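# Swap red foam block and cardboard box between shelf and desk

## Task

A small red foam block sits on a shelf in the recessed part of the shelving at the far end of the aisle, and a small cardboard box sits on the desk. Exchange them so the cardboard box ends up on the shelf the red block was on and the red block ends up on the desk. The robot must not tip over or finish leaning, or the task fails. Both objects must stay in place by themselves at the end, not because the robot is holding them.

## Robot and tools

ROBOT. A Hello Robot Stretch 4 with one arm: an omni-wheel base, a lift that travels up a mast, an arm that telescopes forward, a wrist with yaw, pitch and roll, and a two-finger gripper. It stands about 1.6 m tall, and the rim of the base is no more than 0.23 m from the base origin. Cameras: head_camera, head_left_camera, head_right_camera and wrist_camera.

FRAMES. The base frame has its origin on the floor under the middle of the base, with x forward, y left and z up. hand_pose is reported in this frame and marks the point midway between the fingers, 0.015 m behind the fingertips. The printed value can be slightly wrong. With all wrist joints at zero, the hand axes line up with the base axes. The odometry frame is the base frame at the start of the scene. base_odometry comes from wheel turns only, so slipping is counted as travel. Heading is positive to the left, from -3.142 to 3.142.

execute_actions. Arguments: actions, a list holding one action or none, and cameras, an optional list drawn from head_camera, head_left_camera, head_right_camera, wrist_camera and all. If cameras is left out, null or ["all"], every camera is returned; [] returns none. An empty actions list only reports state and images. An action contains base, joints or both, with optional pace and contact_limits. The alternative is end_of_arm on its own: {"end_of_arm": "enable_torque"}, which switches wrist or gripper motors that have shut off back on, and they then hold where they are. The motions in one action begin together and may finish at different times, and no action runs longer than 15 s.
- base: exactly one relative move, measured from where the base last reported itself. translate_m drives straight, forward positive, -2 to 2 m. strafe_m moves sideways, left positive, -2 to 2 m. rotate_rad turns on the spot, counter-clockwise seen from above positive, -3.2 to 3.2 rad.
- joints: absolute targets, each named separately. lift_m 0 to 1.2 m. arm_m is the extension, 0 to 0.55 m. wrist_yaw_rad -1.134 to 4.276 (0 points forward, positive is left, 3.14 is folded back; above 3.4 the arm may get in the way). wrist_pitch_rad -1.117 to 4.259 (0 is level, 1.57 points straight down). wrist_roll_rad -1.117 to 4.259 (at 0 both fingers are at the same height; positive turns clockwise seen from behind the gripper). gripper_m is the finger gap, 0 to 0.08 m. A target outside a joint's range is clipped and the result says so. Any other bad value or unknown key rejects the whole call, and nothing moves.
- pace: "slow", "default", "fast" or "max". Base speed is 0.1, 0.3, 0.4 or 0.6 m/s and turning is 1, 2, 3 or 4 rad/s. Above lift_m 0.2 these are capped lower, down to 0.3 m/s and 1 rad/s at lift 1.2.
- contact_limits: only {"arm_m": x} is accepted, with x from 0 (lightest) to 0.75. If omitted it is 0.5. It sets how hard the arm may push before it stops.
Any joint or base left out of an action may keep pushing toward its earlier target without the status showing it.

wait: seconds from 0 to 10. Nothing new is commanded, and it returns state and images. zoom_image: camera plus region [x0,y0,x1,y1] in pixels of that camera's latest full image, at most 504x504. read_manual returns only licence text. finished_scene(scene) ends the scene for good and reports success. Both objects must be resting on their own by then.

RESULTS. lidar_m gives 12 distances in metres from the base origin, one per 30-degree sector: the 1st is straight ahead, then counter-clockwise (4th left, 7th behind, 10th right). "-" means nothing seen, or closer than 0.25 m. Table tops register. wrist_depth_mm is a 7x7 grid of median depths, 100 to 2000 mm, with "-" where there is no value. base_status and joint_status report "done"; "off_target" (stopped short of the target and possibly still pushing); "contact_stop_at_<key>" (hit something; a lift, arm or wheels that stop this way go slack); "limit_stop_at_<name>", including own_body for self-collision and tilt for leaning beyond 6 degrees, where lift, arm and wheels go slack; "time_out"; and "torque_fault" (the motor has shut off and needs enable_torque). After a stop the old target is dropped. If a stop is reported, any later calls in the same reply are not run. on_its_own reports things that were not commanded; there, "held at" means the target being held. turned_by_wheels and turned_by_imu differing by more than about 0.1 rad points to a hit or slip. base_tilt is in degrees, forward and right positive. motor_effort is in percent, with the peak for the last action in brackets. A load in a level gripper pushes wrist pitch effort further from 0. For wheel_0, wheel_1 and wheel_2, positive effort turns the base right.

GRIPPING. To grip, command a gripper_m smaller than the object's width. Once the fingers touch, the gripper aims only a little past that point. Afterwards "off_target" means something is held; "done" usually means nothing is, though a light grip can still read done. If the gripper effort stays more than about 50 away from 0, the gripper shuts off and may let go.

TIPS AND HAZARDS. To unfold the wrist at the start, send lift_m 0.4 and wrist_yaw_rad 0 together. Self-collision stops are likely when the gripper is tilted up (pitch below -0.2) and also rolled (roll below -0.4 or above 4). Do not drive or turn carrying more than 1 kg with arm_m above 0.2, especially at fast paces. Avoid steady pushing or pulling, above all with the gripper high or a high contact limit. Never press the gripper into things with base or arm moves, because that causes wrist torque faults. Loose objects can sometimes be nudged by outside disturbances, so check they are still in place before finishing.

Each tool is called by a JSON object that holds its "name" and its "arguments".

## Session

{"name": "execute_actions", "arguments": {"actions": []}}

Scene clock: 0.00 s.
base_odometry: x=+0.000 y=+0.000 heading=+0.000 (m, m, rad; odometry frame)
turned_by_wheels: +0.000 (rad since the last result)
turned_by_imu: +0.000 (rad since the last result)
base_tilt: forward=+0.9 right=-0.7 (deg)
lidar_m: 1.35 1.23 0.77 0.78 1.33 1.20 1.20 1.52 1.28 1.29 1.62 2.49
base_status: not commanded
joint_positions: lift_m=+0.210 arm_m=+0.001 wrist_yaw_rad=+3.067 wrist_pitch_rad=-0.003 wrist_roll_rad=-0.018 gripper_m=+0.040
joint_status: not commanded
motor_effort: lift_m=+20 arm_m=+0 wrist_yaw_rad=+1 wrist_pitch_rad=-9 wrist_roll_rad=+1 gripper_m=+0 wheel_0=+0 wheel_1=-1 wheel_2=+0 (%)
hand_pose: x=-0.0336 y=+0.1031 z=+0.3892 quat_wxyz=(+0.037, +0.001, -0.009, +0.999) (m; base frame)
wrist_depth_mm: - 137 1430 1308 1229 1182 1078 / - 131 1397 1336 1255 1182 1098 / 105 138 236 1336 1229 1182 1098 / 135 139 1430 1366 1255 1182 1098 / 1661 1537 1464 1366 1255 1182 1118 / 1366 1336 143 1281 139 1160 1098 / 931 - - 976 - - 946
pictures: head_camera, head_left_camera, head_right_camera, wrist_camera
Images, in order (width x height): head_camera 420x560, head_left_camera 420x672, head_right_camera 420x672, wrist_camera 616x392.

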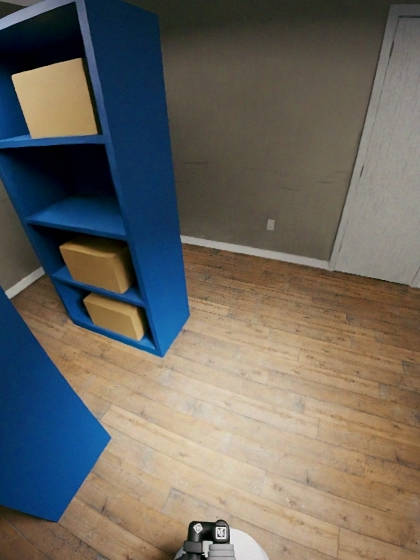

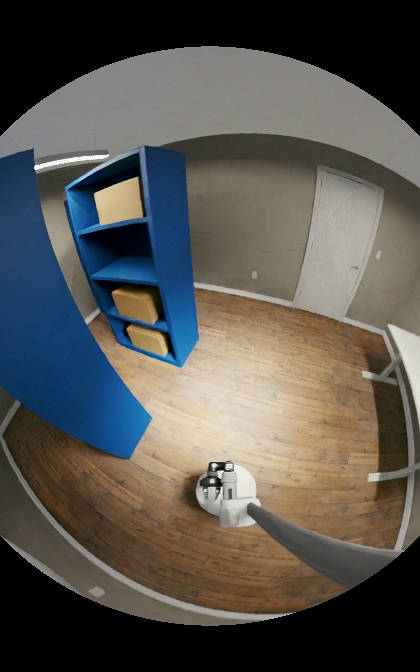

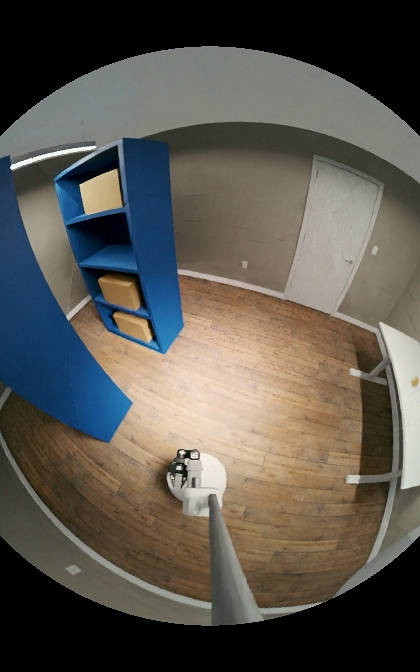

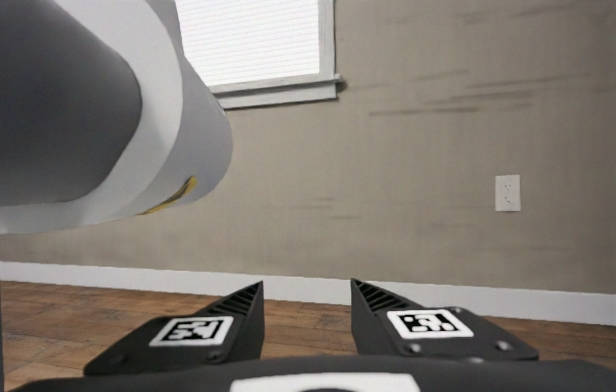

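{"name": "execute_actions", "arguments": {"actions": [{"base":{"rotate_rad":-1.3}}], "cameras": ["head_camera","head_left_camera","head_right_camera"]}}

Scene clock: 3.93 s.
base_odometry: x=+0.000 y=+0.000 heading=-1.299 (m, m, rad; odometry frame)
turned_by_wheels: -1.299 (rad since the last result)
turned_by_imu: -1.328 (rad since the last result)
base_tilt: forward=+0.8 right=-0.7 (deg)
lidar_m: 1.38 2.50 2.48 1.23 0.81 0.78 1.58 1.22 1.18 1.30 2.01 1.28
base_status: done
joint_positions: lift_m=+0.210 arm_m=+0.001 wrist_yaw_rad=+3.067 wrist_pitch_rad=-0.003 wrist_roll_rad=-0.018 gripper_m=+0.040
joint_status: not commanded
motor_effort: lift_m=+20(20) arm_m=+0(0) wrist_yaw_rad=+1(1) wrist_pitch_rad=-9(9) wrist_roll_rad=+1(0) gripper_m=+0(0) wheel_0=+5(12) wheel_1=+6(12) wheel_2=+4(8) (%)
hand_pose: x=-0.0336 y=+0.1031 z=+0.3892 quat_wxyz=(+0.037, +0.001, -0.009, +0.999) (m; base frame)
wrist_depth_mm: - 137 1863 - - 759 683 / - 131 1756 - - 750 676 / 105 138 236 - - 759 691 / 135 139 1808 - - 759 691 / 1160 1430 1808 - - 768 691 / 1160 1336 144 1281 139 750 691 / 931 - - 976 - - 699
pictures: head_camera, head_left_camera, head_right_camera
Images, in order (width x height): head_camera 420x560, head_left_camera 420x672, head_right_camera 420x672.

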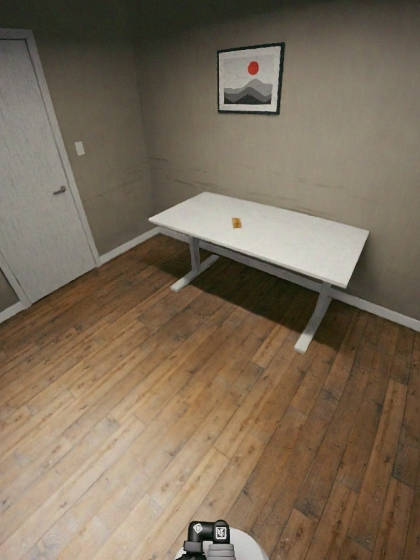

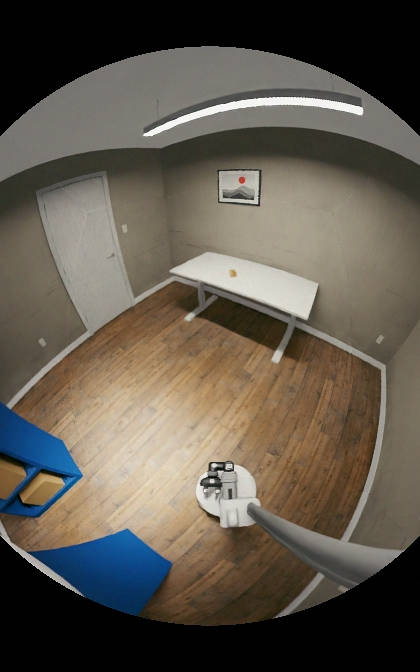

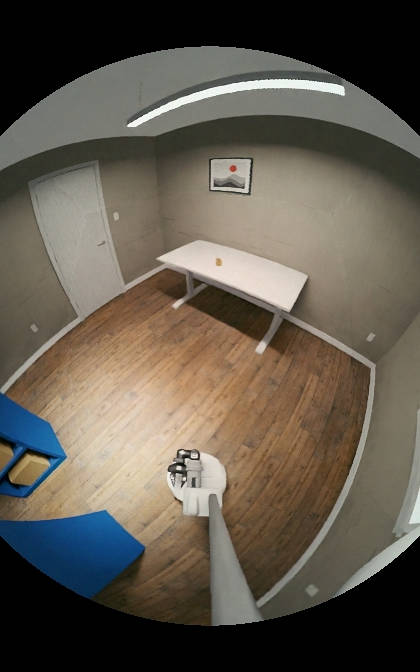

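{"name": "execute_actions", "arguments": {"actions": [{"base":{"rotate_rad":-0.62},"joints":{"lift_m":0.4,"wrist_yaw_rad":0,"gripper_m":0.08},"pace":"fast"}], "cameras": ["head_camera"]}}

{"name": "execute_actions", "arguments": {"actions": [{"base":{"strafe_m":0.93},"joints":{"lift_m":0.75,"wrist_pitch_rad":0.5},"pace":"fast"}], "cameras": ["head_camera","wrist_camera"]}}

Scene clock: 30.27 s.
base_odometry: x=+0.000 y=+0.000 heading=-1.918 (m, m, rad; odometry frame)
turned_by_wheels: -0.620 (rad since the last result)
turned_by_imu: -0.632 (rad since the last result)
base_tilt: forward=+0.9 right=-0.7 (deg)
lidar_m: 1.28 1.32 1.86 2.48 1.23 0.83 0.78 1.67 1.25 1.17 1.24 1.78
base_status: done
joint_positions: lift_m=+0.400 arm_m=+0.001 wrist_yaw_rad=+0.000 wrist_pitch_rad=-0.003 wrist_roll_rad=-0.018 gripper_m=+0.080
joint_status: all done
motor_effort: lift_m=+21(23) arm_m=+0(0) wrist_yaw_rad=+0(6) wrist_pitch_rad=-9(10) wrist_roll_rad=-1(0) gripper_m=+2(2) wheel_0=+2(11) wheel_1=+3(14) wheel_2=+0(10) (%)
hand_pose: x=+0.3847 y=-0.0874 z=+0.5787 quat_wxyz=(+1.000, -0.009, -0.002, +0.000) (m; base frame)
wrist_depth_mm: 1808 1808 1808 1808 1808 1756 1576 / 1808 1808 1808 1808 1808 1756 1618 / 1863 1808 1808 1808 1756 1756 1618 / 1863 1863 1808 1808 1808 1808 1618 / 1808 1863 1863 1808 1808 1756 1618 / 1808 1808 1397 1808 165 113 1537 / - - 668 1366 1308 - -
pictures: head_camera
Images, in order (width x height): head_camera 420x560.

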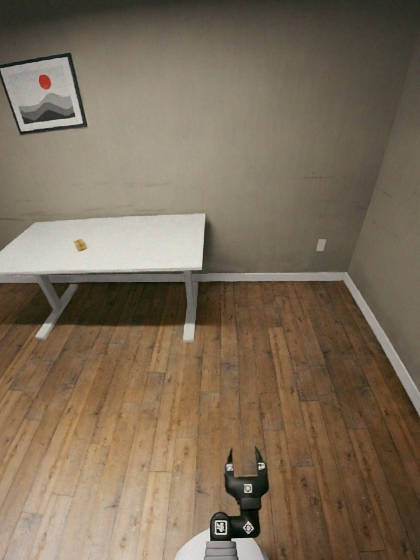

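Scene clock: 33.73 s.
base_odometry: x=+0.874 y=-0.317 heading=-1.918 (m, m, rad; odometry frame)
turned_by_wheels: +0.000 (rad since the last result)
turned_by_imu: +0.001 (rad since the last result)
base_tilt: forward=+0.9 right=-0.7 (deg)
lidar_m: 1.27 1.33 1.62 1.56 1.66 0.80 0.76 0.95 1.15 2.13 2.24 1.36
base_status: done
joint_positions: lift_m=+0.750 arm_m=+0.001 wrist_yaw_rad=+0.000 wrist_pitch_rad=+0.503 wrist_roll_rad=-0.018 gripper_m=+0.080
joint_status: all done
motor_effort: lift_m=+22(26) arm_m=+0(0) wrist_yaw_rad=+1(0) wrist_pitch_rad=-7(8) wrist_roll_rad=+2(0) gripper_m=+1(1) wheel_0=-2(15) wheel_1=+2(17) wheel_2=+0(0) (%)
hand_pose: x=+0.3583 y=-0.0874 z=+0.8256 quat_wxyz=(+0.969, -0.008, +0.249, +0.002) (m; base frame)
wrist_depth_mm: 1661 1618 1618 1618 1618 1618 1618 / 1808 1397 1756 1756 1756 1397 1756 / 1983 1921 1921 1921 1921 1863 1921 / 1808 1708 1756 1756 1808 1756 1756 / 1464 1430 1397 1430 1430 1397 1397 / 1205 1205 1138 1182 165 113 1182 / - - 585 1060 1042 - -
pictures: head_camera, wrist_camera
camera_calibration (this result's frames):
wrist_camera: T_world_to_cam=[[-0.00609587, -0.999938, 0.00934004, -0.0897429], [-0.513789, -0.00488115, -0.857902, 0.939972], [0.857895, -0.0100285, -0.513728, 0.269487], [0, 0, 0, 1]] pos_world=[0.251209, -0.0824466, 0.945685]
Images, in order (width x height): head_camera 420x560, wrist_camera 616x392.

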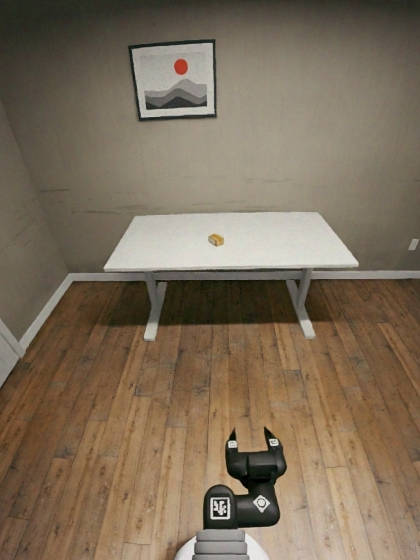

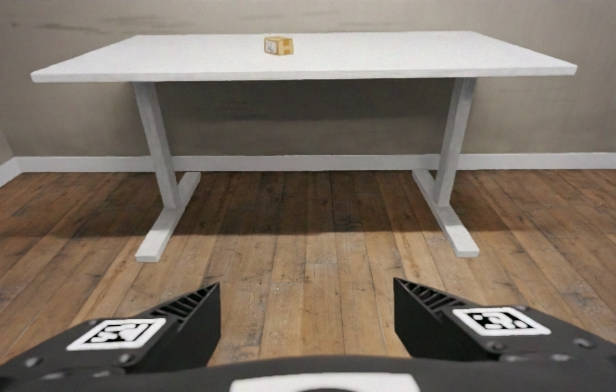

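{"name": "execute_actions", "arguments": {"actions": [{"base":{"translate_m":0.88},"joints":{"wrist_pitch_rad":0.9,"lift_m":0.82},"pace":"fast"}], "cameras": []}}

{"name": "execute_actions", "arguments": {"actions": [{"base":{"strafe_m":0.085},"joints":{"arm_m":0.2},"pace":"fast"}], "cameras": ["head_camera","wrist_camera"]}}

Scene clock: 43.80 s.
base_odometry: x=+0.575 y=-1.144 heading=-1.918 (m, m, rad; odometry frame)
turned_by_wheels: +0.001 (rad since the last result)
turned_by_imu: +0.000 (rad since the last result)
base_tilt: forward=+0.9 right=-0.7 (deg)
lidar_m: 0.39 0.43 0.61 1.49 1.59 1.71 1.65 1.78 2.19 2.13 0.57 0.42
base_status: done
joint_positions: lift_m=+0.820 arm_m=+0.001 wrist_yaw_rad=+0.000 wrist_pitch_rad=+0.902 wrist_roll_rad=-0.018 gripper_m=+0.080
joint_status: all done
motor_effort: lift_m=+21(23) arm_m=+0(0) wrist_yaw_rad=+1(1) wrist_pitch_rad=-6(2) wrist_roll_rad=+1(0) gripper_m=+2(1) wheel_0=+3(9) wheel_1=+5(12) wheel_2=+1(15) (%)
hand_pose: x=+0.3039 y=-0.0874 z=+0.8312 quat_wxyz=(+0.900, -0.008, +0.436, +0.004) (m; base frame)
wrist_depth_mm: 480 484 421 484 484 488 480 / 415 413 415 413 415 413 415 / 362 364 362 362 364 362 364 / 322 322 324 324 324 322 324 / 1042 1042 1042 1042 1042 1060 1078 / 946 976 931 976 165 113 991 / - - 521 917 917 - -
pictures: none
No camera images: the call's "cameras" was empty. Leave "cameras" out to get every camera's image.

Scene clock: 45.23 s.
base_odometry: x=+0.655 y=-1.173 heading=-1.918 (m, m, rad; odometry frame)
turned_by_wheels: +0.000 (rad since the last result)
turned_by_imu: +0.000 (rad since the last result)
base_tilt: forward=+1.0 right=-0.7 (deg)
lidar_m: 0.40 0.44 0.59 1.42 1.52 2.16 1.64 1.79 2.29 2.22 0.60 0.42
base_status: done
joint_positions: lift_m=+0.820 arm_m=+0.199 wrist_yaw_rad=+0.000 wrist_pitch_rad=+0.902 wrist_roll_rad=-0.018 gripper_m=+0.080
joint_status: all done
motor_effort: lift_m=+21(21) arm_m=+7(3) wrist_yaw_rad=+1(2) wrist_pitch_rad=-5(6) wrist_roll_rad=+0(0) gripper_m=+1(3) wheel_0=-1(13) wheel_1=+1(14) wheel_2=+0(0) (%)
hand_pose: x=+0.5016 y=-0.0874 z=+0.8312 quat_wxyz=(+0.900, -0.008, +0.436, +0.004) (m; base frame)
wrist_depth_mm: 480 480 480 480 480 480 484 / 413 413 413 413 413 413 413 / 362 359 359 298 362 362 359 / 320 320 320 314 320 320 322 / 289 289 287 289 289 289 289 / 262 263 253 264 165 113 267 / - - 191 247 245 - -
pictures: head_camera, wrist_camera
camera_calibration (this result's frames):
wrist_camera: T_world_to_cam=[[-0.00177301, -0.999938, 0.0109972, -0.0924434], [-0.806847, -0.00506626, -0.590739, 0.943334], [0.590758, -0.00992047, -0.806788, 0.527047], [0, 0, 0, 1]] pos_world=[0.449605, -0.0824299, 0.983495]
Images, in order (width x height): head_camera 420x560, wrist_camera 616x392.

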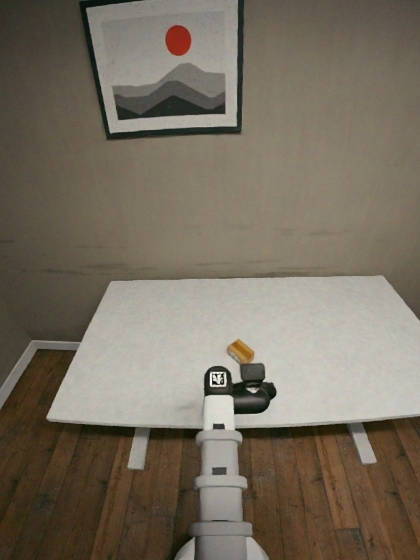

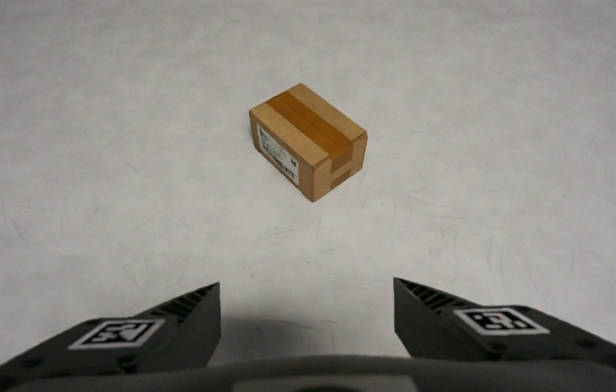

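{"name": "execute_actions", "arguments": {"actions": [{"base":{"strafe_m":-0.14},"joints":{"arm_m":0.325,"wrist_yaw_rad":0.744,"wrist_pitch_rad":0.6,"wrist_roll_rad":0,"lift_m":0.78},"pace":"fast"}], "cameras": ["head_camera","wrist_camera"]}}

Scene clock: 75.63 s.
base_odometry: x=+0.523 y=-1.125 heading=-1.918 (m, m, rad; odometry frame)
turned_by_wheels: +0.000 (rad since the last result)
turned_by_imu: +0.001 (rad since the last result)
base_tilt: forward=+0.9 right=-0.7 (deg)
lidar_m: 0.39 0.43 0.59 1.56 1.66 1.71 1.66 1.75 2.16 2.08 0.60 0.43
base_status: done
joint_positions: lift_m=+0.780 arm_m=+0.324 wrist_yaw_rad=+0.744 wrist_pitch_rad=+0.603 wrist_roll_rad=+0.000 gripper_m=+0.080
joint_status: all done
motor_effort: lift_m=+16(15) arm_m=+7(12) wrist_yaw_rad=+1(9) wrist_pitch_rad=-7(13) wrist_roll_rad=+2(2) gripper_m=+3(2) wheel_0=+2(13) wheel_1=-3(15) wheel_2=+0(0) (%)
hand_pose: x=+0.6828 y=+0.0543 z=+0.8379 quat_wxyz=(+0.890, -0.108, +0.276, +0.347) (m; base frame)
wrist_depth_mm: 1281 1281 960 768 640 554 488 / 1308 715 699 691 654 585 508 / 525 521 517 512 504 500 492 / 421 415 410 404 404 399 394 / 347 343 342 338 334 330 329 / 294 293 273 289 166 113 291 / - - 198 209 205 - -
pictures: head_camera, wrist_camera
camera_calibration (this result's frames):
wrist_camera: T_world_to_cam=[[0.6661, -0.74585, -0.00430566, -0.407498], [-0.447516, -0.395035, -0.802295, 1.04731], [0.59669, 0.536336, -0.596913, 0.217242], [0, 0, 0, 1]] pos_world=[0.610496, -0.00672319, 0.968171]
Images, in order (width x height): head_camera 420x560, wrist_camera 616x392.

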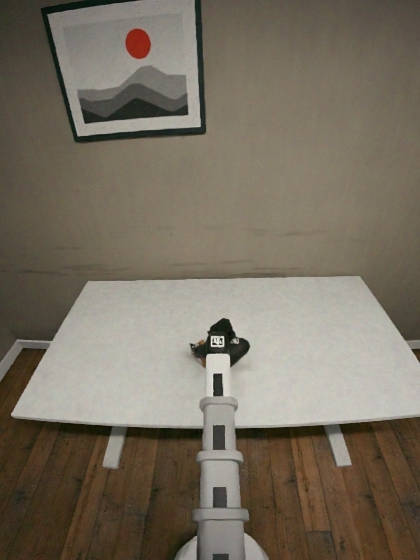

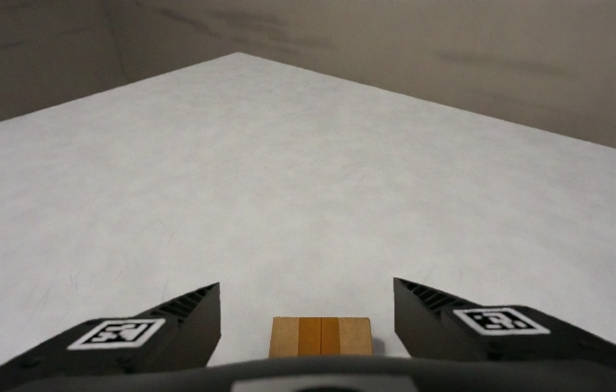

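{"name": "execute_actions", "arguments": {"actions": [{"base":{"strafe_m":-0.006},"joints":{"arm_m":0.33,"lift_m":0.735}}], "cameras": ["wrist_camera"]}}

Scene clock: 81.83 s.
base_odometry: x=+0.518 y=-1.123 heading=-1.918 (m, m, rad; odometry frame)
turned_by_wheels: +0.000 (rad since the last result)
turned_by_imu: +0.001 (rad since the last result)
base_tilt: forward=+0.9 right=-0.7 (deg)
lidar_m: 0.38 0.41 0.58 1.56 1.69 1.73 1.66 1.74 2.16 2.04 0.58 0.42
base_status: done
joint_positions: lift_m=+0.735 arm_m=+0.329 wrist_yaw_rad=+0.744 wrist_pitch_rad=+0.603 wrist_roll_rad=+0.000 gripper_m=+0.080
joint_status: all done
motor_effort: lift_m=+16(16) arm_m=+7(5) wrist_yaw_rad=+1(1) wrist_pitch_rad=-7(8) wrist_roll_rad=+1(2) gripper_m=+1(1) wheel_0=-1(13) wheel_1=-2(10) wheel_2=+0(1) (%)
hand_pose: x=+0.6878 y=+0.0543 z=+0.7929 quat_wxyz=(+0.890, -0.108, +0.276, +0.347) (m; base frame)
wrist_depth_mm: 1255 1281 891 741 634 544 480 / 591 580 574 564 554 539 500 / 430 427 421 418 410 404 402 / 343 338 336 332 329 325 324 / 283 281 278 276 274 270 268 / 241 239 168 177 165 113 238 / - - 151 161 158 - -
pictures: wrist_camera
camera_calibration (this result's frames):
wrist_camera: T_world_to_cam=[[0.666165, -0.745792, -0.00430574, -0.411052], [-0.447482, -0.395073, -0.802295, 1.01347], [0.596644, 0.536387, -0.596913, 0.187454], [0, 0, 0, 1]] pos_world=[0.615494, -0.00671318, 0.923224]
Images, in order (width x height): wrist_camera 616x392.

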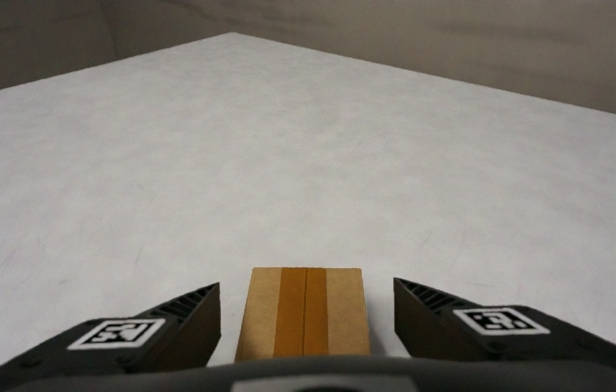

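Centered. Lower.

{"name": "execute_actions", "arguments": {"actions": [{"joints":{"lift_m":0.697}}], "cameras": ["wrist_camera"]}}

{"name": "execute_actions", "arguments": {"actions": [{"joints":{"gripper_m":0.05}}], "cameras": ["wrist_camera","head_camera"]}}

Scene clock: 84.87 s.
base_odometry: x=+0.518 y=-1.123 heading=-1.918 (m, m, rad; odometry frame)
turned_by_wheels: +0.000 (rad since the last result)
turned_by_imu: +0.001 (rad since the last result)
base_tilt: forward=+0.9 right=-0.7 (deg)
lidar_m: 0.40 0.42 0.60 1.54 1.68 1.71 1.66 1.75 2.13 2.06 0.59 0.42
base_status: not commanded
joint_positions: lift_m=+0.697 arm_m=+0.329 wrist_yaw_rad=+0.744 wrist_pitch_rad=+0.603 wrist_roll_rad=+0.000 gripper_m=+0.080
joint_status: all done
motor_effort: lift_m=+16(18) arm_m=+7(7) wrist_yaw_rad=+1(1) wrist_pitch_rad=-7(8) wrist_roll_rad=+1(2) gripper_m=+1(2) wheel_0=-1(1) wheel_1=-2(2) wheel_2=+0(0) (%)
hand_pose: x=+0.6878 y=+0.0543 z=+0.7549 quat_wxyz=(+0.890, -0.108, +0.276, +0.347) (m; base frame)
wrist_depth_mm: 1255 1160 707 699 609 539 480 / 477 473 462 455 449 439 430 / 351 347 343 342 334 330 325 / 278 274 272 270 267 264 262 / 229 228 219 155 215 220 219 / 196 195 137 132 140 113 193 / - - 120 120 121 - -
pictures: wrist_camera
camera_calibration (this result's frames):
wrist_camera: T_world_to_cam=[[0.666166, -0.745791, -0.00430568, -0.411217], [-0.447482, -0.395074, -0.802295, 0.982983], [0.596643, 0.536388, -0.596913, 0.164772], [0, 0, 0, 1]] pos_world=[0.615496, -0.00671306, 0.885225]
Images, in order (width x height): wrist_camera 616x392.

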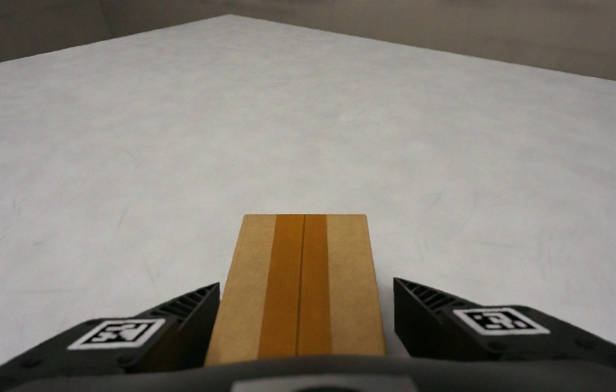

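Scene clock: 85.90 s.
base_odometry: x=+0.518 y=-1.123 heading=-1.918 (m, m, rad; odometry frame)
turned_by_wheels: +0.000 (rad since the last result)
turned_by_imu: +0.000 (rad since the last result)
base_tilt: forward=+0.9 right=-0.7 (deg)
lidar_m: 0.39 0.44 0.58 1.58 1.67 1.72 1.65 1.76 2.15 2.06 0.57 0.43
base_status: not commanded
joint_positions: lift_m=+0.697 arm_m=+0.329 wrist_yaw_rad=+0.744 wrist_pitch_rad=+0.603 wrist_roll_rad=+0.000 gripper_m=+0.059
joint_status: gripper_m off_target (ended at +0.059, target +0.050)
on_its_own: gripper_m is held at +0.054, not at your +0.050, by its contact guard: the fingers met something
motor_effort: lift_m=+16(16) arm_m=+7(7) wrist_yaw_rad=+1(1) wrist_pitch_rad=-7(8) wrist_roll_rad=+2(1) gripper_m=-37(37) wheel_0=-1(1) wheel_1=-2(2) wheel_2=+0(0) (%)
hand_pose: x=+0.6878 y=+0.0543 z=+0.7549 quat_wxyz=(+0.890, -0.108, +0.276, +0.347) (m; base frame)
wrist_depth_mm: 1255 1160 707 707 615 539 480 / 480 469 462 459 449 442 436 / 353 347 343 338 334 329 327 / 277 274 272 270 267 264 262 / 229 227 218 154 215 220 219 / 196 194 133 132 132 191 187 / 175 - 119 120 118 - -
pictures: head_camera, wrist_camera
camera_calibration (this result's frames):
wrist_camera: T_world_to_cam=[[0.666171, -0.745787, -0.0043083, -0.411217], [-0.447481, -0.395075, -0.802295, 0.982982], [0.596639, 0.536393, -0.596913, 0.164774], [0, 0, 0, 1]] pos_world=[0.615496, -0.0067122, 0.885225]
Images, in order (width x height): head_camera 420x560, wrist_camera 616x392.

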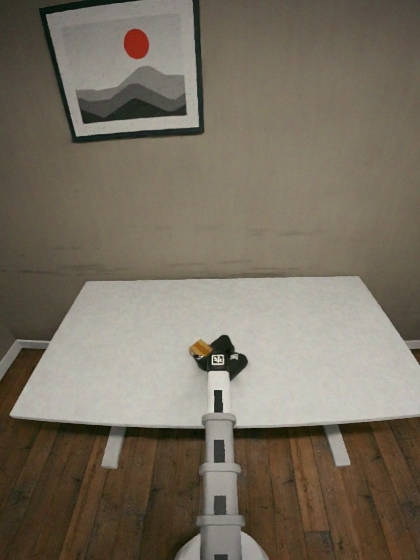

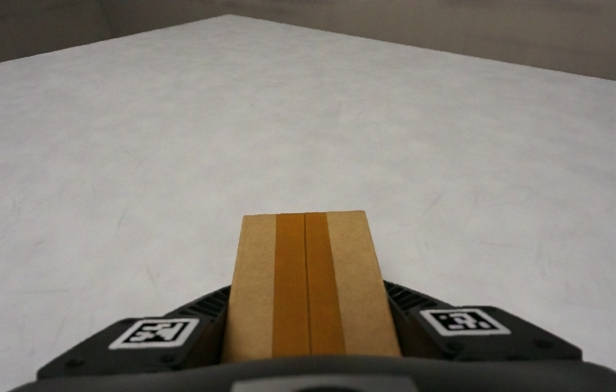

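{"name": "execute_actions", "arguments": {"actions": [{"joints":{"lift_m":0.76}}], "cameras": []}}

{"name": "execute_actions", "arguments": {"actions": [{"base":{"translate_m":-0.5},"joints":{"arm_m":0.0,"wrist_yaw_rad":0},"pace":"fast"}], "cameras": []}}

{"name": "execute_actions", "arguments": {"actions": [{"base":{"rotate_rad":3.14},"pace":"fast"}], "cameras": ["head_camera","head_left_camera","wrist_camera"]}}

Scene clock: 105.00 s.
base_odometry: x=+0.518 y=-1.123 heading=-1.918 (m, m, rad; odometry frame)
turned_by_wheels: +0.000 (rad since the last result)
turned_by_imu: +0.001 (rad since the last result)
base_tilt: forward=+0.9 right=-0.7 (deg)
lidar_m: 0.38 0.43 0.58 1.56 1.68 1.72 1.66 1.74 2.16 2.06 0.56 0.44
base_status: not commanded
joint_positions: lift_m=+0.760 arm_m=+0.329 wrist_yaw_rad=+0.744 wrist_pitch_rad=+0.603 wrist_roll_rad=+0.000 gripper_m=+0.059
joint_status: all done
on_its_own: gripper_m is held at +0.054, not at your +0.050, by its contact guard: the fingers met something
motor_effort: lift_m=+22(20) arm_m=+7(7) wrist_yaw_rad=+1(0) wrist_pitch_rad=-9(10) wrist_roll_rad=+0(0) gripper_m=-37(37) wheel_0=-1(1) wheel_1=-2(2) wheel_2=+0(0) (%)
hand_pose: x=+0.6878 y=+0.0543 z=+0.8173 quat_wxyz=(+0.890, -0.108, +0.277, +0.347) (m; base frame)
wrist_depth_mm: 1281 1281 931 759 634 539 480 / 1281 647 640 621 615 564 508 / 484 480 473 469 459 455 449 / 384 377 377 370 366 364 362 / 317 314 301 154 297 304 303 / 270 268 132 132 132 263 258 / 241 - 119 120 118 - -
pictures: none
No camera images: the call's "cameras" was empty. Leave "cameras" out to get every camera's image.

Scene clock: 107.63 s.
base_odometry: x=+0.688 y=-0.653 heading=-1.919 (m, m, rad; odometry frame)
turned_by_wheels: -0.001 (rad since the last result)
turned_by_imu: +0.002 (rad since the last result)
base_tilt: forward=+0.9 right=-0.7 (deg)
lidar_m: 0.89 0.94 1.66 1.59 1.71 1.21 1.16 1.26 2.18 2.07 2.17 0.94
base_status: done
joint_positions: lift_m=+0.760 arm_m=+0.002 wrist_yaw_rad=+0.000 wrist_pitch_rad=+0.603 wrist_roll_rad=+0.000 gripper_m=+0.059
joint_status: all done
joint sent to its limit — the command would take arm_m past its lower limit, so that joint was sent only as far as its limit.
on_its_own: gripper_m is held at +0.054, not at your +0.050, by its contact guard: the fingers met something
motor_effort: lift_m=+22(22) arm_m=-7(11) wrist_yaw_rad=+1(4) wrist_pitch_rad=-11(12) wrist_roll_rad=+2(2) gripper_m=-36(37) wheel_0=-3(11) wheel_1=-4(10) wheel_2=+0(14) (%)
hand_pose: x=+0.3482 y=-0.0874 z=+0.8173 quat_wxyz=(+0.955, +0.000, +0.297, +0.000) (m; base frame)
wrist_depth_mm: 1008 1008 976 960 946 917 891 / 707 750 750 732 723 1025 1464 / 1576 1576 1618 1618 1618 1618 1618 / 1576 1430 1576 1537 1537 1430 1499 / 1308 1308 1229 154 1205 1255 1229 / 1118 1098 133 132 132 1098 1098 / 1008 - 119 120 118 - -
pictures: none
No camera images: the call's "cameras" was empty. Leave "cameras" out to get every camera's image.

Scene clock: 110.27 s.
base_odometry: x=+0.688 y=-0.653 heading=+1.221 (m, m, rad; odometry frame)
turned_by_wheels: +3.139 (rad since the last result)
turned_by_imu: +3.212 (rad since the last result)
base_tilt: forward=+0.9 right=-0.7 (deg)
lidar_m: 1.16 1.29 2.14 2.06 2.19 0.94 0.90 0.96 1.63 1.60 1.70 1.19
base_status: done
joint_positions: lift_m=+0.760 arm_m=+0.002 wrist_yaw_rad=+0.000 wrist_pitch_rad=+0.603 wrist_roll_rad=+0.000 gripper_m=+0.059
joint_status: not commanded
on_its_own: gripper_m is held at +0.054, not at your +0.050, by its contact guard: the fingers met something
motor_effort: lift_m=+21(22) arm_m=-7(7) wrist_yaw_rad=+0(0) wrist_pitch_rad=-9(11) wrist_roll_rad=+0(0) gripper_m=-36(36) wheel_0=-4(12) wheel_1=-4(10) wheel_2=-3(11) (%)
hand_pose: x=+0.3483 y=-0.0874 z=+0.8174 quat_wxyz=(+0.955, +0.000, +0.297, +0.000) (m; base frame)
wrist_depth_mm: 878 1618 - - 842 854 - / 931 1366 - - 917 946 - / 1008 1336 1863 1756 991 1708 1863 / 1138 1229 1537 1160 1118 1464 1499 / 1229 1255 1229 155 1205 1255 1255 / 1118 1118 133 132 132 1118 1078 / 991 - 119 120 118 - -
pictures: head_camera, head_left_camera, wrist_camera
camera_calibration (this result's frames):
wrist_camera: T_world_to_cam=[[-0.014802, -0.999881, -0.00440953, -0.0754193], [-0.59735, 0.0123794, -0.801885, 0.912643], [0.801844, -0.00923543, -0.597462, 0.361959], [0, 0, 0, 1]] pos_world=[0.253817, -0.0833654, 0.947759]
Images, in order (width x height): head_camera 420x560, head_left_camera 420x672, wrist_camera 616x392.

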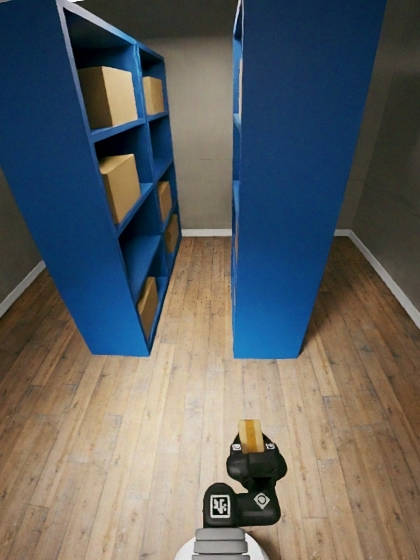

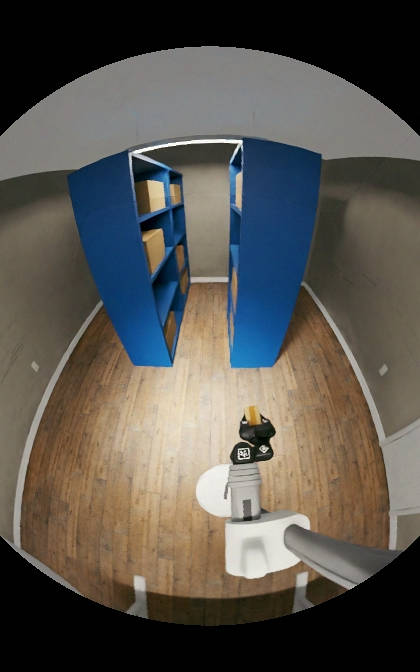

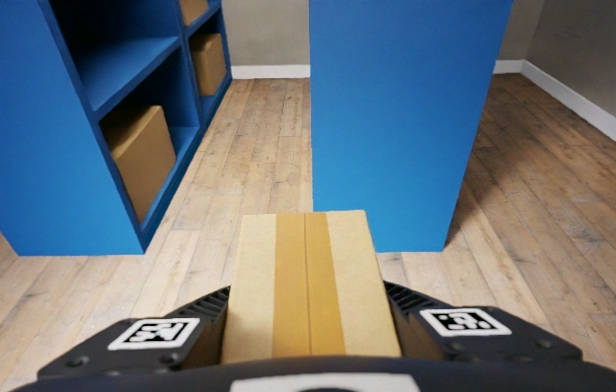

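{"name": "execute_actions", "arguments": {"actions": [{"base":{"rotate_rad":-0.035}}], "cameras": []}}

{"name": "execute_actions", "arguments": {"actions": [{"base":{"strafe_m":0.22},"pace":"fast"}], "cameras": []}}

{"name": "execute_actions", "arguments": {"actions": [{"base":{"translate_m":0.75},"pace":"fast"}], "cameras": ["head_camera","head_left_camera","head_right_camera"]}}

Scene clock: 118.03 s.
base_odometry: x=+0.688 y=-0.654 heading=+1.186 (m, m, rad; odometry frame)
turned_by_wheels: -0.034 (rad since the last result)
turned_by_imu: -0.034 (rad since the last result)
base_tilt: forward=+0.9 right=-0.7 (deg)
lidar_m: 1.15 1.28 2.18 2.06 2.16 0.96 0.91 0.93 1.68 1.58 1.69 1.22
base_status: done
joint_positions: lift_m=+0.760 arm_m=+0.002 wrist_yaw_rad=+0.000 wrist_pitch_rad=+0.603 wrist_roll_rad=+0.000 gripper_m=+0.059
joint_status: not commanded
on_its_own: gripper_m is held at +0.054, not at your +0.050, by its contact guard: the fingers met something
motor_effort: lift_m=+21(21) arm_m=-7(7) wrist_yaw_rad=+1(1) wrist_pitch_rad=-9(10) wrist_roll_rad=+2(2) gripper_m=-36(36) wheel_0=+3(5) wheel_1=+5(5) wheel_2=+1(5) (%)
hand_pose: x=+0.3483 y=-0.0874 z=+0.8174 quat_wxyz=(+0.955, +0.000, +0.297, +0.000) (m; base frame)
wrist_depth_mm: 1499 1576 - 854 854 891 - / 931 1756 - 946 931 - - / 1008 1397 1921 1060 1008 1808 1863 / 1098 1336 1537 1138 1160 1499 1499 / 1229 1255 1255 155 1229 1281 1255 / 1138 1098 133 132 131 1078 1078 / 1008 - 119 120 118 - -
pictures: none
No camera images: the call's "cameras" was empty. Leave "cameras" out to get every camera's image.

Scene clock: 119.77 s.
base_odometry: x=+0.484 y=-0.571 heading=+1.187 (m, m, rad; odometry frame)
turned_by_wheels: +0.000 (rad since the last result)
turned_by_imu: +0.001 (rad since the last result)
base_tilt: forward=+0.9 right=-0.7 (deg)
lidar_m: 1.17 1.20 1.94 1.83 1.93 0.98 0.90 0.97 1.31 1.80 1.91 1.20
base_status: done
joint_positions: lift_m=+0.760 arm_m=+0.002 wrist_yaw_rad=+0.000 wrist_pitch_rad=+0.603 wrist_roll_rad=+0.000 gripper_m=+0.059
joint_status: not commanded
on_its_own: gripper_m is held at +0.054, not at your +0.050, by its contact guard: the fingers met something
motor_effort: lift_m=+21(21) arm_m=-7(7) wrist_yaw_rad=-1(1) wrist_pitch_rad=-10(11) wrist_roll_rad=+0(2) gripper_m=-36(37) wheel_0=-1(13) wheel_1=+3(15) wheel_2=+0(0) (%)
hand_pose: x=+0.3483 y=-0.0874 z=+0.8174 quat_wxyz=(+0.955, +0.000, +0.297, +0.000) (m; base frame)
wrist_depth_mm: 831 1464 1921 - 878 854 891 / 904 931 1808 - 946 931 - / 991 1008 1808 1863 1042 1042 1808 / 1118 1118 1464 1576 1138 1160 1464 / 1255 1229 1255 155 1229 1205 1255 / 1118 1118 133 132 131 1098 1098 / 991 - 119 120 118 - -
pictures: none
No camera images: the call's "cameras" was empty. Leave "cameras" out to get every camera's image.

Scene clock: 123.03 s.
base_odometry: x=+0.765 y=+0.124 heading=+1.187 (m, m, rad; odometry frame)
turned_by_wheels: +0.001 (rad since the last result)
turned_by_imu: -0.001 (rad since the last result)
base_tilt: forward=+0.9 right=-0.7 (deg)
lidar_m: 1.11 0.52 0.58 1.87 1.93 1.77 1.67 1.72 1.91 1.84 0.56 0.50
base_status: done
joint_positions: lift_m=+0.760 arm_m=+0.002 wrist_yaw_rad=+0.000 wrist_pitch_rad=+0.603 wrist_roll_rad=+0.000 gripper_m=+0.059
joint_status: not commanded
on_its_own: gripper_m is held at +0.054, not at your +0.050, by its contact guard: the fingers met something
motor_effort: lift_m=+21(21) arm_m=-7(7) wrist_yaw_rad=+0(0) wrist_pitch_rad=-10(11) wrist_roll_rad=+2(0) gripper_m=-36(36) wheel_0=+4(9) wheel_1=+4(10) wheel_2=+1(15) (%)
hand_pose: x=+0.3482 y=-0.0874 z=+0.8174 quat_wxyz=(+0.955, +0.000, +0.297, +0.000) (m; base frame)
wrist_depth_mm: 931 960 1808 1808 946 580 569 / 1025 1025 1863 - 976 445 410 / 891 960 1756 1921 842 455 439 / 699 1229 1499 1537 946 500 492 / 597 904 1229 155 798 539 294 / 676 768 133 132 132 484 296 / 640 - 119 120 118 - -
pictures: head_camera, head_left_camera, head_right_camera
Images, in order (width x height): head_camera 420x560, head_left_camera 420x672, head_right_camera 420x672.

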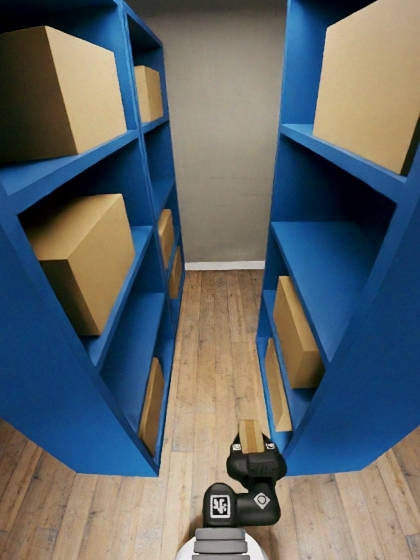

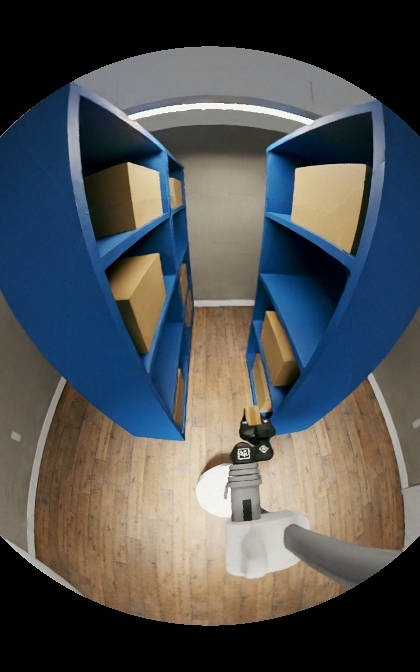

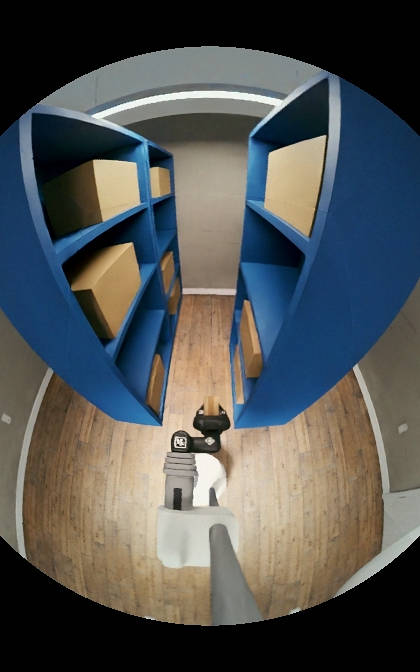

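{"name": "execute_actions", "arguments": {"actions": [{"base":{"rotate_rad":-0.028}}], "cameras": []}}

{"name": "execute_actions", "arguments": {"actions": [{"base":{"translate_m":0.5}}], "cameras": ["head_camera","head_left_camera","head_right_camera"]}}

Scene clock: 132.37 s.
base_odometry: x=+0.765 y=+0.124 heading=+1.160 (m, m, rad; odometry frame)
turned_by_wheels: -0.027 (rad since the last result)
turned_by_imu: -0.027 (rad since the last result)
base_tilt: forward=+0.9 right=-0.7 (deg)
lidar_m: 1.01 0.51 0.58 1.87 1.94 1.83 1.66 1.69 1.92 1.82 0.58 0.49
base_status: done
joint_positions: lift_m=+0.760 arm_m=+0.002 wrist_yaw_rad=+0.000 wrist_pitch_rad=+0.603 wrist_roll_rad=+0.000 gripper_m=+0.059
joint_status: not commanded
on_its_own: gripper_m is held at +0.054, not at your +0.050, by its contact guard: the fingers met something
motor_effort: lift_m=+21(21) arm_m=-7(7) wrist_yaw_rad=+2(0) wrist_pitch_rad=-10(11) wrist_roll_rad=+0(1) gripper_m=-36(37) wheel_0=+4(9) wheel_1=+6(8) wheel_2=+0(7) (%)
hand_pose: x=+0.3482 y=-0.0874 z=+0.8174 quat_wxyz=(+0.955, +0.000, +0.297, +0.000) (m; base frame)
wrist_depth_mm: 931 976 1756 1863 741 574 574 / 1008 1042 1921 - 741 433 415 / 878 976 1808 1921 759 459 449 / 699 1255 1499 1537 715 500 273 / 621 1160 1255 155 647 539 276 / 707 798 133 132 132 325 298 / 640 - 119 120 118 - -
pictures: none
No camera images: the call's "cameras" was empty. Leave "cameras" out to get every camera's image.

Scene clock: 135.50 s.
base_odometry: x=+0.964 y=+0.583 heading=+1.161 (m, m, rad; odometry frame)
turned_by_wheels: +0.001 (rad since the last result)
turned_by_imu: +0.000 (rad since the last result)
base_tilt: forward=+0.8 right=-0.7 (deg)
lidar_m: 1.46 0.47 0.33 0.31 2.14 2.61 2.23 2.24 2.24 0.25 0.27 0.38
base_status: done
joint_positions: lift_m=+0.760 arm_m=+0.002 wrist_yaw_rad=+0.000 wrist_pitch_rad=+0.603 wrist_roll_rad=+0.000 gripper_m=+0.059
joint_status: not commanded
on_its_own: gripper_m is held at +0.054, not at your +0.050, by its contact guard: the fingers met something
motor_effort: lift_m=+21(21) arm_m=-7(7) wrist_yaw_rad=+0(0) wrist_pitch_rad=-10(10) wrist_roll_rad=+2(0) gripper_m=-37(36) wheel_0=+3(8) wheel_1=+5(11) wheel_2=+0(12) (%)
hand_pose: x=+0.3482 y=-0.0874 z=+0.8174 quat_wxyz=(+0.955, +0.000, +0.297, +0.000) (m; base frame)
wrist_depth_mm: 723 1042 1397 1397 1366 517 525 / 732 1008 1499 1499 1499 559 559 / 627 1138 1661 1708 647 603 303 / 647 1182 1499 1576 668 389 279 / 627 1160 1255 155 597 394 282 / 820 854 133 132 131 332 285 / 917 - 119 120 118 - -
pictures: head_camera, head_left_camera, head_right_camera
Images, in order (width x height): head_camera 420x560, head_left_camera 420x672, head_right_camera 420x672.

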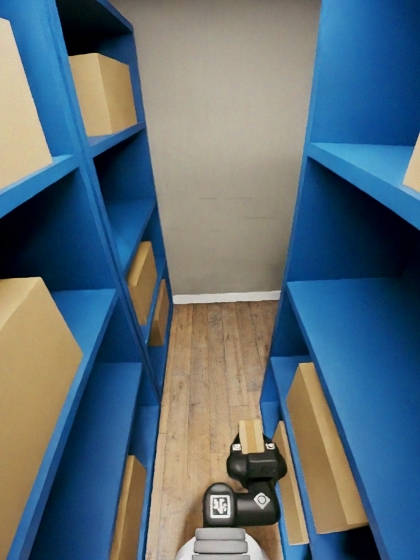

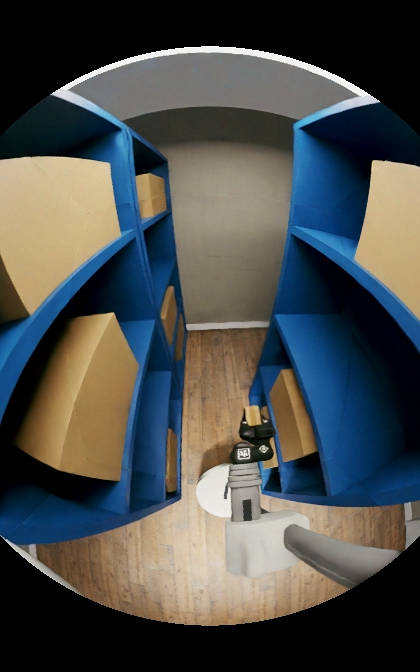

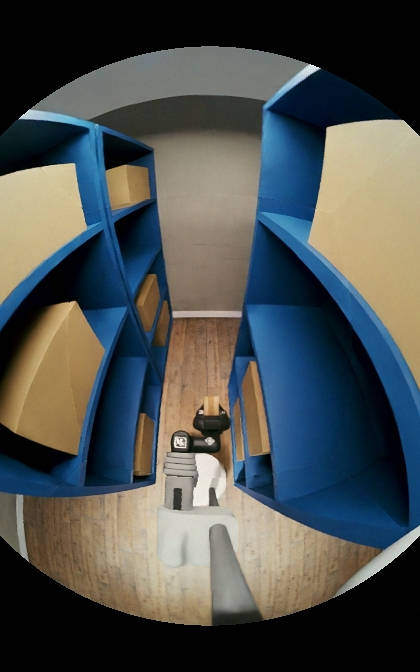

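{"name": "execute_actions", "arguments": {"actions": [{"base":{"strafe_m":0.03}}], "cameras": []}}

{"name": "execute_actions", "arguments": {"actions": [{"base":{"translate_m":0.55}}], "cameras": ["head_camera","head_left_camera","head_right_camera"]}}

Scene clock: 142.00 s.
base_odometry: x=+0.937 y=+0.594 heading=+1.161 (m, m, rad; odometry frame)
turned_by_wheels: +0.000 (rad since the last result)
turned_by_imu: +0.001 (rad since the last result)
base_tilt: forward=+0.9 right=-0.7 (deg)
lidar_m: 1.33 0.43 0.30 0.27 0.29 2.60 2.22 2.23 2.14 0.27 0.29 0.42
base_status: done
joint_positions: lift_m=+0.760 arm_m=+0.002 wrist_yaw_rad=+0.000 wrist_pitch_rad=+0.603 wrist_roll_rad=+0.000 gripper_m=+0.059
joint_status: not commanded
on_its_own: gripper_m is held at +0.054, not at your +0.050, by its contact guard: the fingers met something
motor_effort: lift_m=+21(21) arm_m=-7(7) wrist_yaw_rad=+1(1) wrist_pitch_rad=-10(10) wrist_roll_rad=+1(1) gripper_m=-36(36) wheel_0=-3(11) wheel_1=+3(12) wheel_2=+0(0) (%)
hand_pose: x=+0.3482 y=-0.0874 z=+0.8174 quat_wxyz=(+0.955, +0.000, +0.297, +0.000) (m; base frame)
wrist_depth_mm: 699 976 1366 1397 1430 517 517 / 591 946 1499 1537 1499 559 559 / 597 931 1661 1661 1661 615 319 / 640 1182 1499 1576 1430 640 322 / 597 866 1255 154 778 455 325 / 798 831 133 132 131 382 327 / 891 - 119 120 118 - -
pictures: none
No camera images: the call's "cameras" was empty. Leave "cameras" out to get every camera's image.

Scene clock: 145.30 s.
base_odometry: x=+1.156 y=+1.099 heading=+1.161 (m, m, rad; odometry frame)
turned_by_wheels: +0.001 (rad since the last result)
turned_by_imu: +0.000 (rad since the last result)
base_tilt: forward=+0.9 right=-0.7 (deg)
lidar_m: 1.20 0.45 0.34 0.28 0.30 0.41 3.58 0.41 0.27 0.26 0.27 0.40
base_status: done
joint_positions: lift_m=+0.760 arm_m=+0.002 wrist_yaw_rad=+0.000 wrist_pitch_rad=+0.603 wrist_roll_rad=+0.000 gripper_m=+0.059
joint_status: not commanded
on_its_own: gripper_m is held at +0.054, not at your +0.050, by its contact guard: the fingers met something
motor_effort: lift_m=+21(21) arm_m=-7(7) wrist_yaw_rad=+0(1) wrist_pitch_rad=-10(9) wrist_roll_rad=+1(1) gripper_m=-37(37) wheel_0=+3(8) wheel_1=+5(10) wheel_2=+0(11) (%)
hand_pose: x=+0.3482 y=-0.0874 z=+0.8174 quat_wxyz=(+0.955, +0.000, +0.297, +0.000) (m; base frame)
wrist_depth_mm: 809 854 891 891 904 917 891 / 640 946 960 991 991 1008 976 / 640 1008 1042 1078 1118 1098 917 / 627 1042 1182 1182 1229 1205 1205 / 603 946 1229 155 1229 1229 1160 / 707 820 133 132 131 1060 904 / 741 - 119 120 118 - -
pictures: head_camera, head_left_camera, head_right_camera
Images, in order (width x height): head_camera 420x560, head_left_camera 420x672, head_right_camera 420x672.

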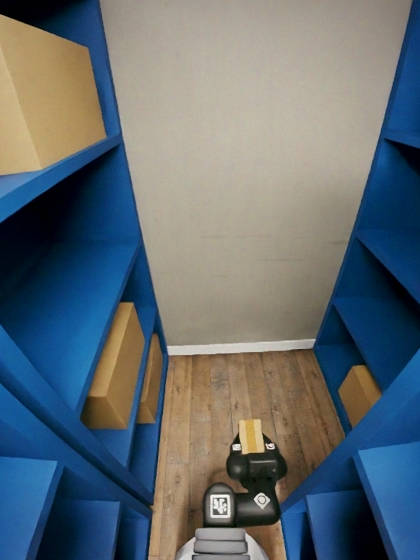

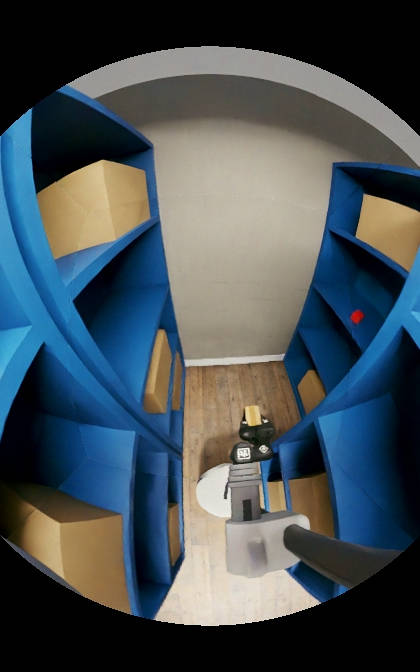

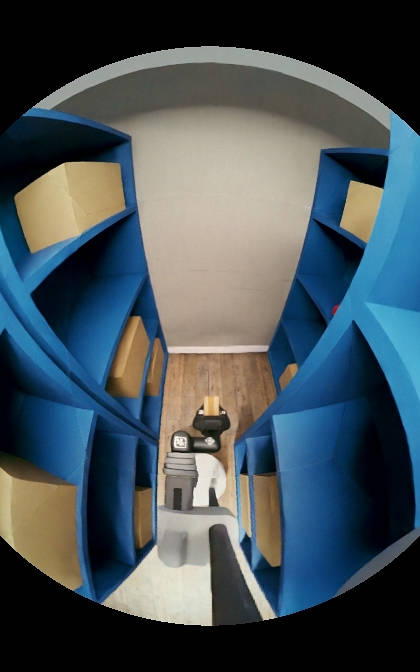

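{"name": "execute_actions", "arguments": {"actions": [{"base":{"translate_m":0.55},"joints":{"wrist_pitch_rad":1.2}}], "cameras": ["head_left_camera","head_right_camera"]}}

Scene clock: 155.90 s.
base_odometry: x=+1.375 y=+1.603 heading=+1.162 (m, m, rad; odometry frame)
turned_by_wheels: +0.000 (rad since the last result)
turned_by_imu: +0.000 (rad since the last result)
base_tilt: forward=+0.9 right=-0.7 (deg)
lidar_m: 0.65 0.47 0.34 0.31 0.32 0.46 1.19 0.40 0.35 0.69 0.72 0.70
base_status: done
joint_positions: lift_m=+0.760 arm_m=+0.002 wrist_yaw_rad=+0.000 wrist_pitch_rad=+1.202 wrist_roll_rad=+0.000 gripper_m=+0.059
joint_status: all done
on_its_own: gripper_m is held at +0.054, not at your +0.050, by its contact guard: the fingers met something
motor_effort: lift_m=+21(21) arm_m=-7(7) wrist_yaw_rad=+1(1) wrist_pitch_rad=-5(5) wrist_roll_rad=+0(2) gripper_m=-36(36) wheel_0=+3(7) wheel_1=+5(10) wheel_2=-2(12) (%)
hand_pose: x=+0.2498 y=-0.0874 z=+0.7397 quat_wxyz=(+0.825, +0.000, +0.565, +0.000) (m; base frame)
wrist_depth_mm: 544 554 559 574 585 591 615 / 634 676 691 707 723 750 759 / 676 831 878 904 917 960 891 / 647 917 931 931 931 946 891 / 634 878 866 155 878 891 866 / 627 788 133 132 131 854 831 / 591 - 119 120 118 - -
pictures: head_left_camera, head_right_camera
Images, in order (width x height): head_left_camera 420x672, head_right_camera 420x672.

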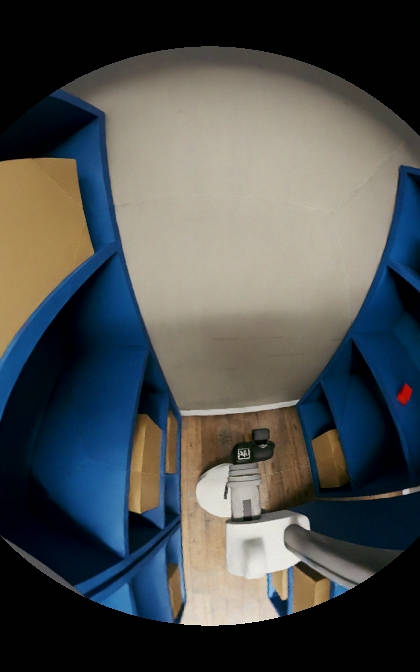

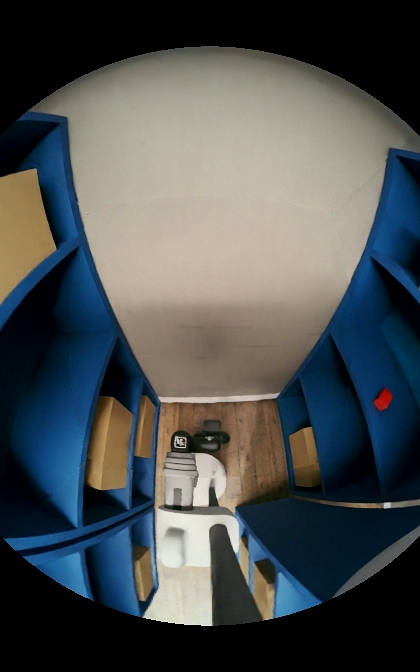

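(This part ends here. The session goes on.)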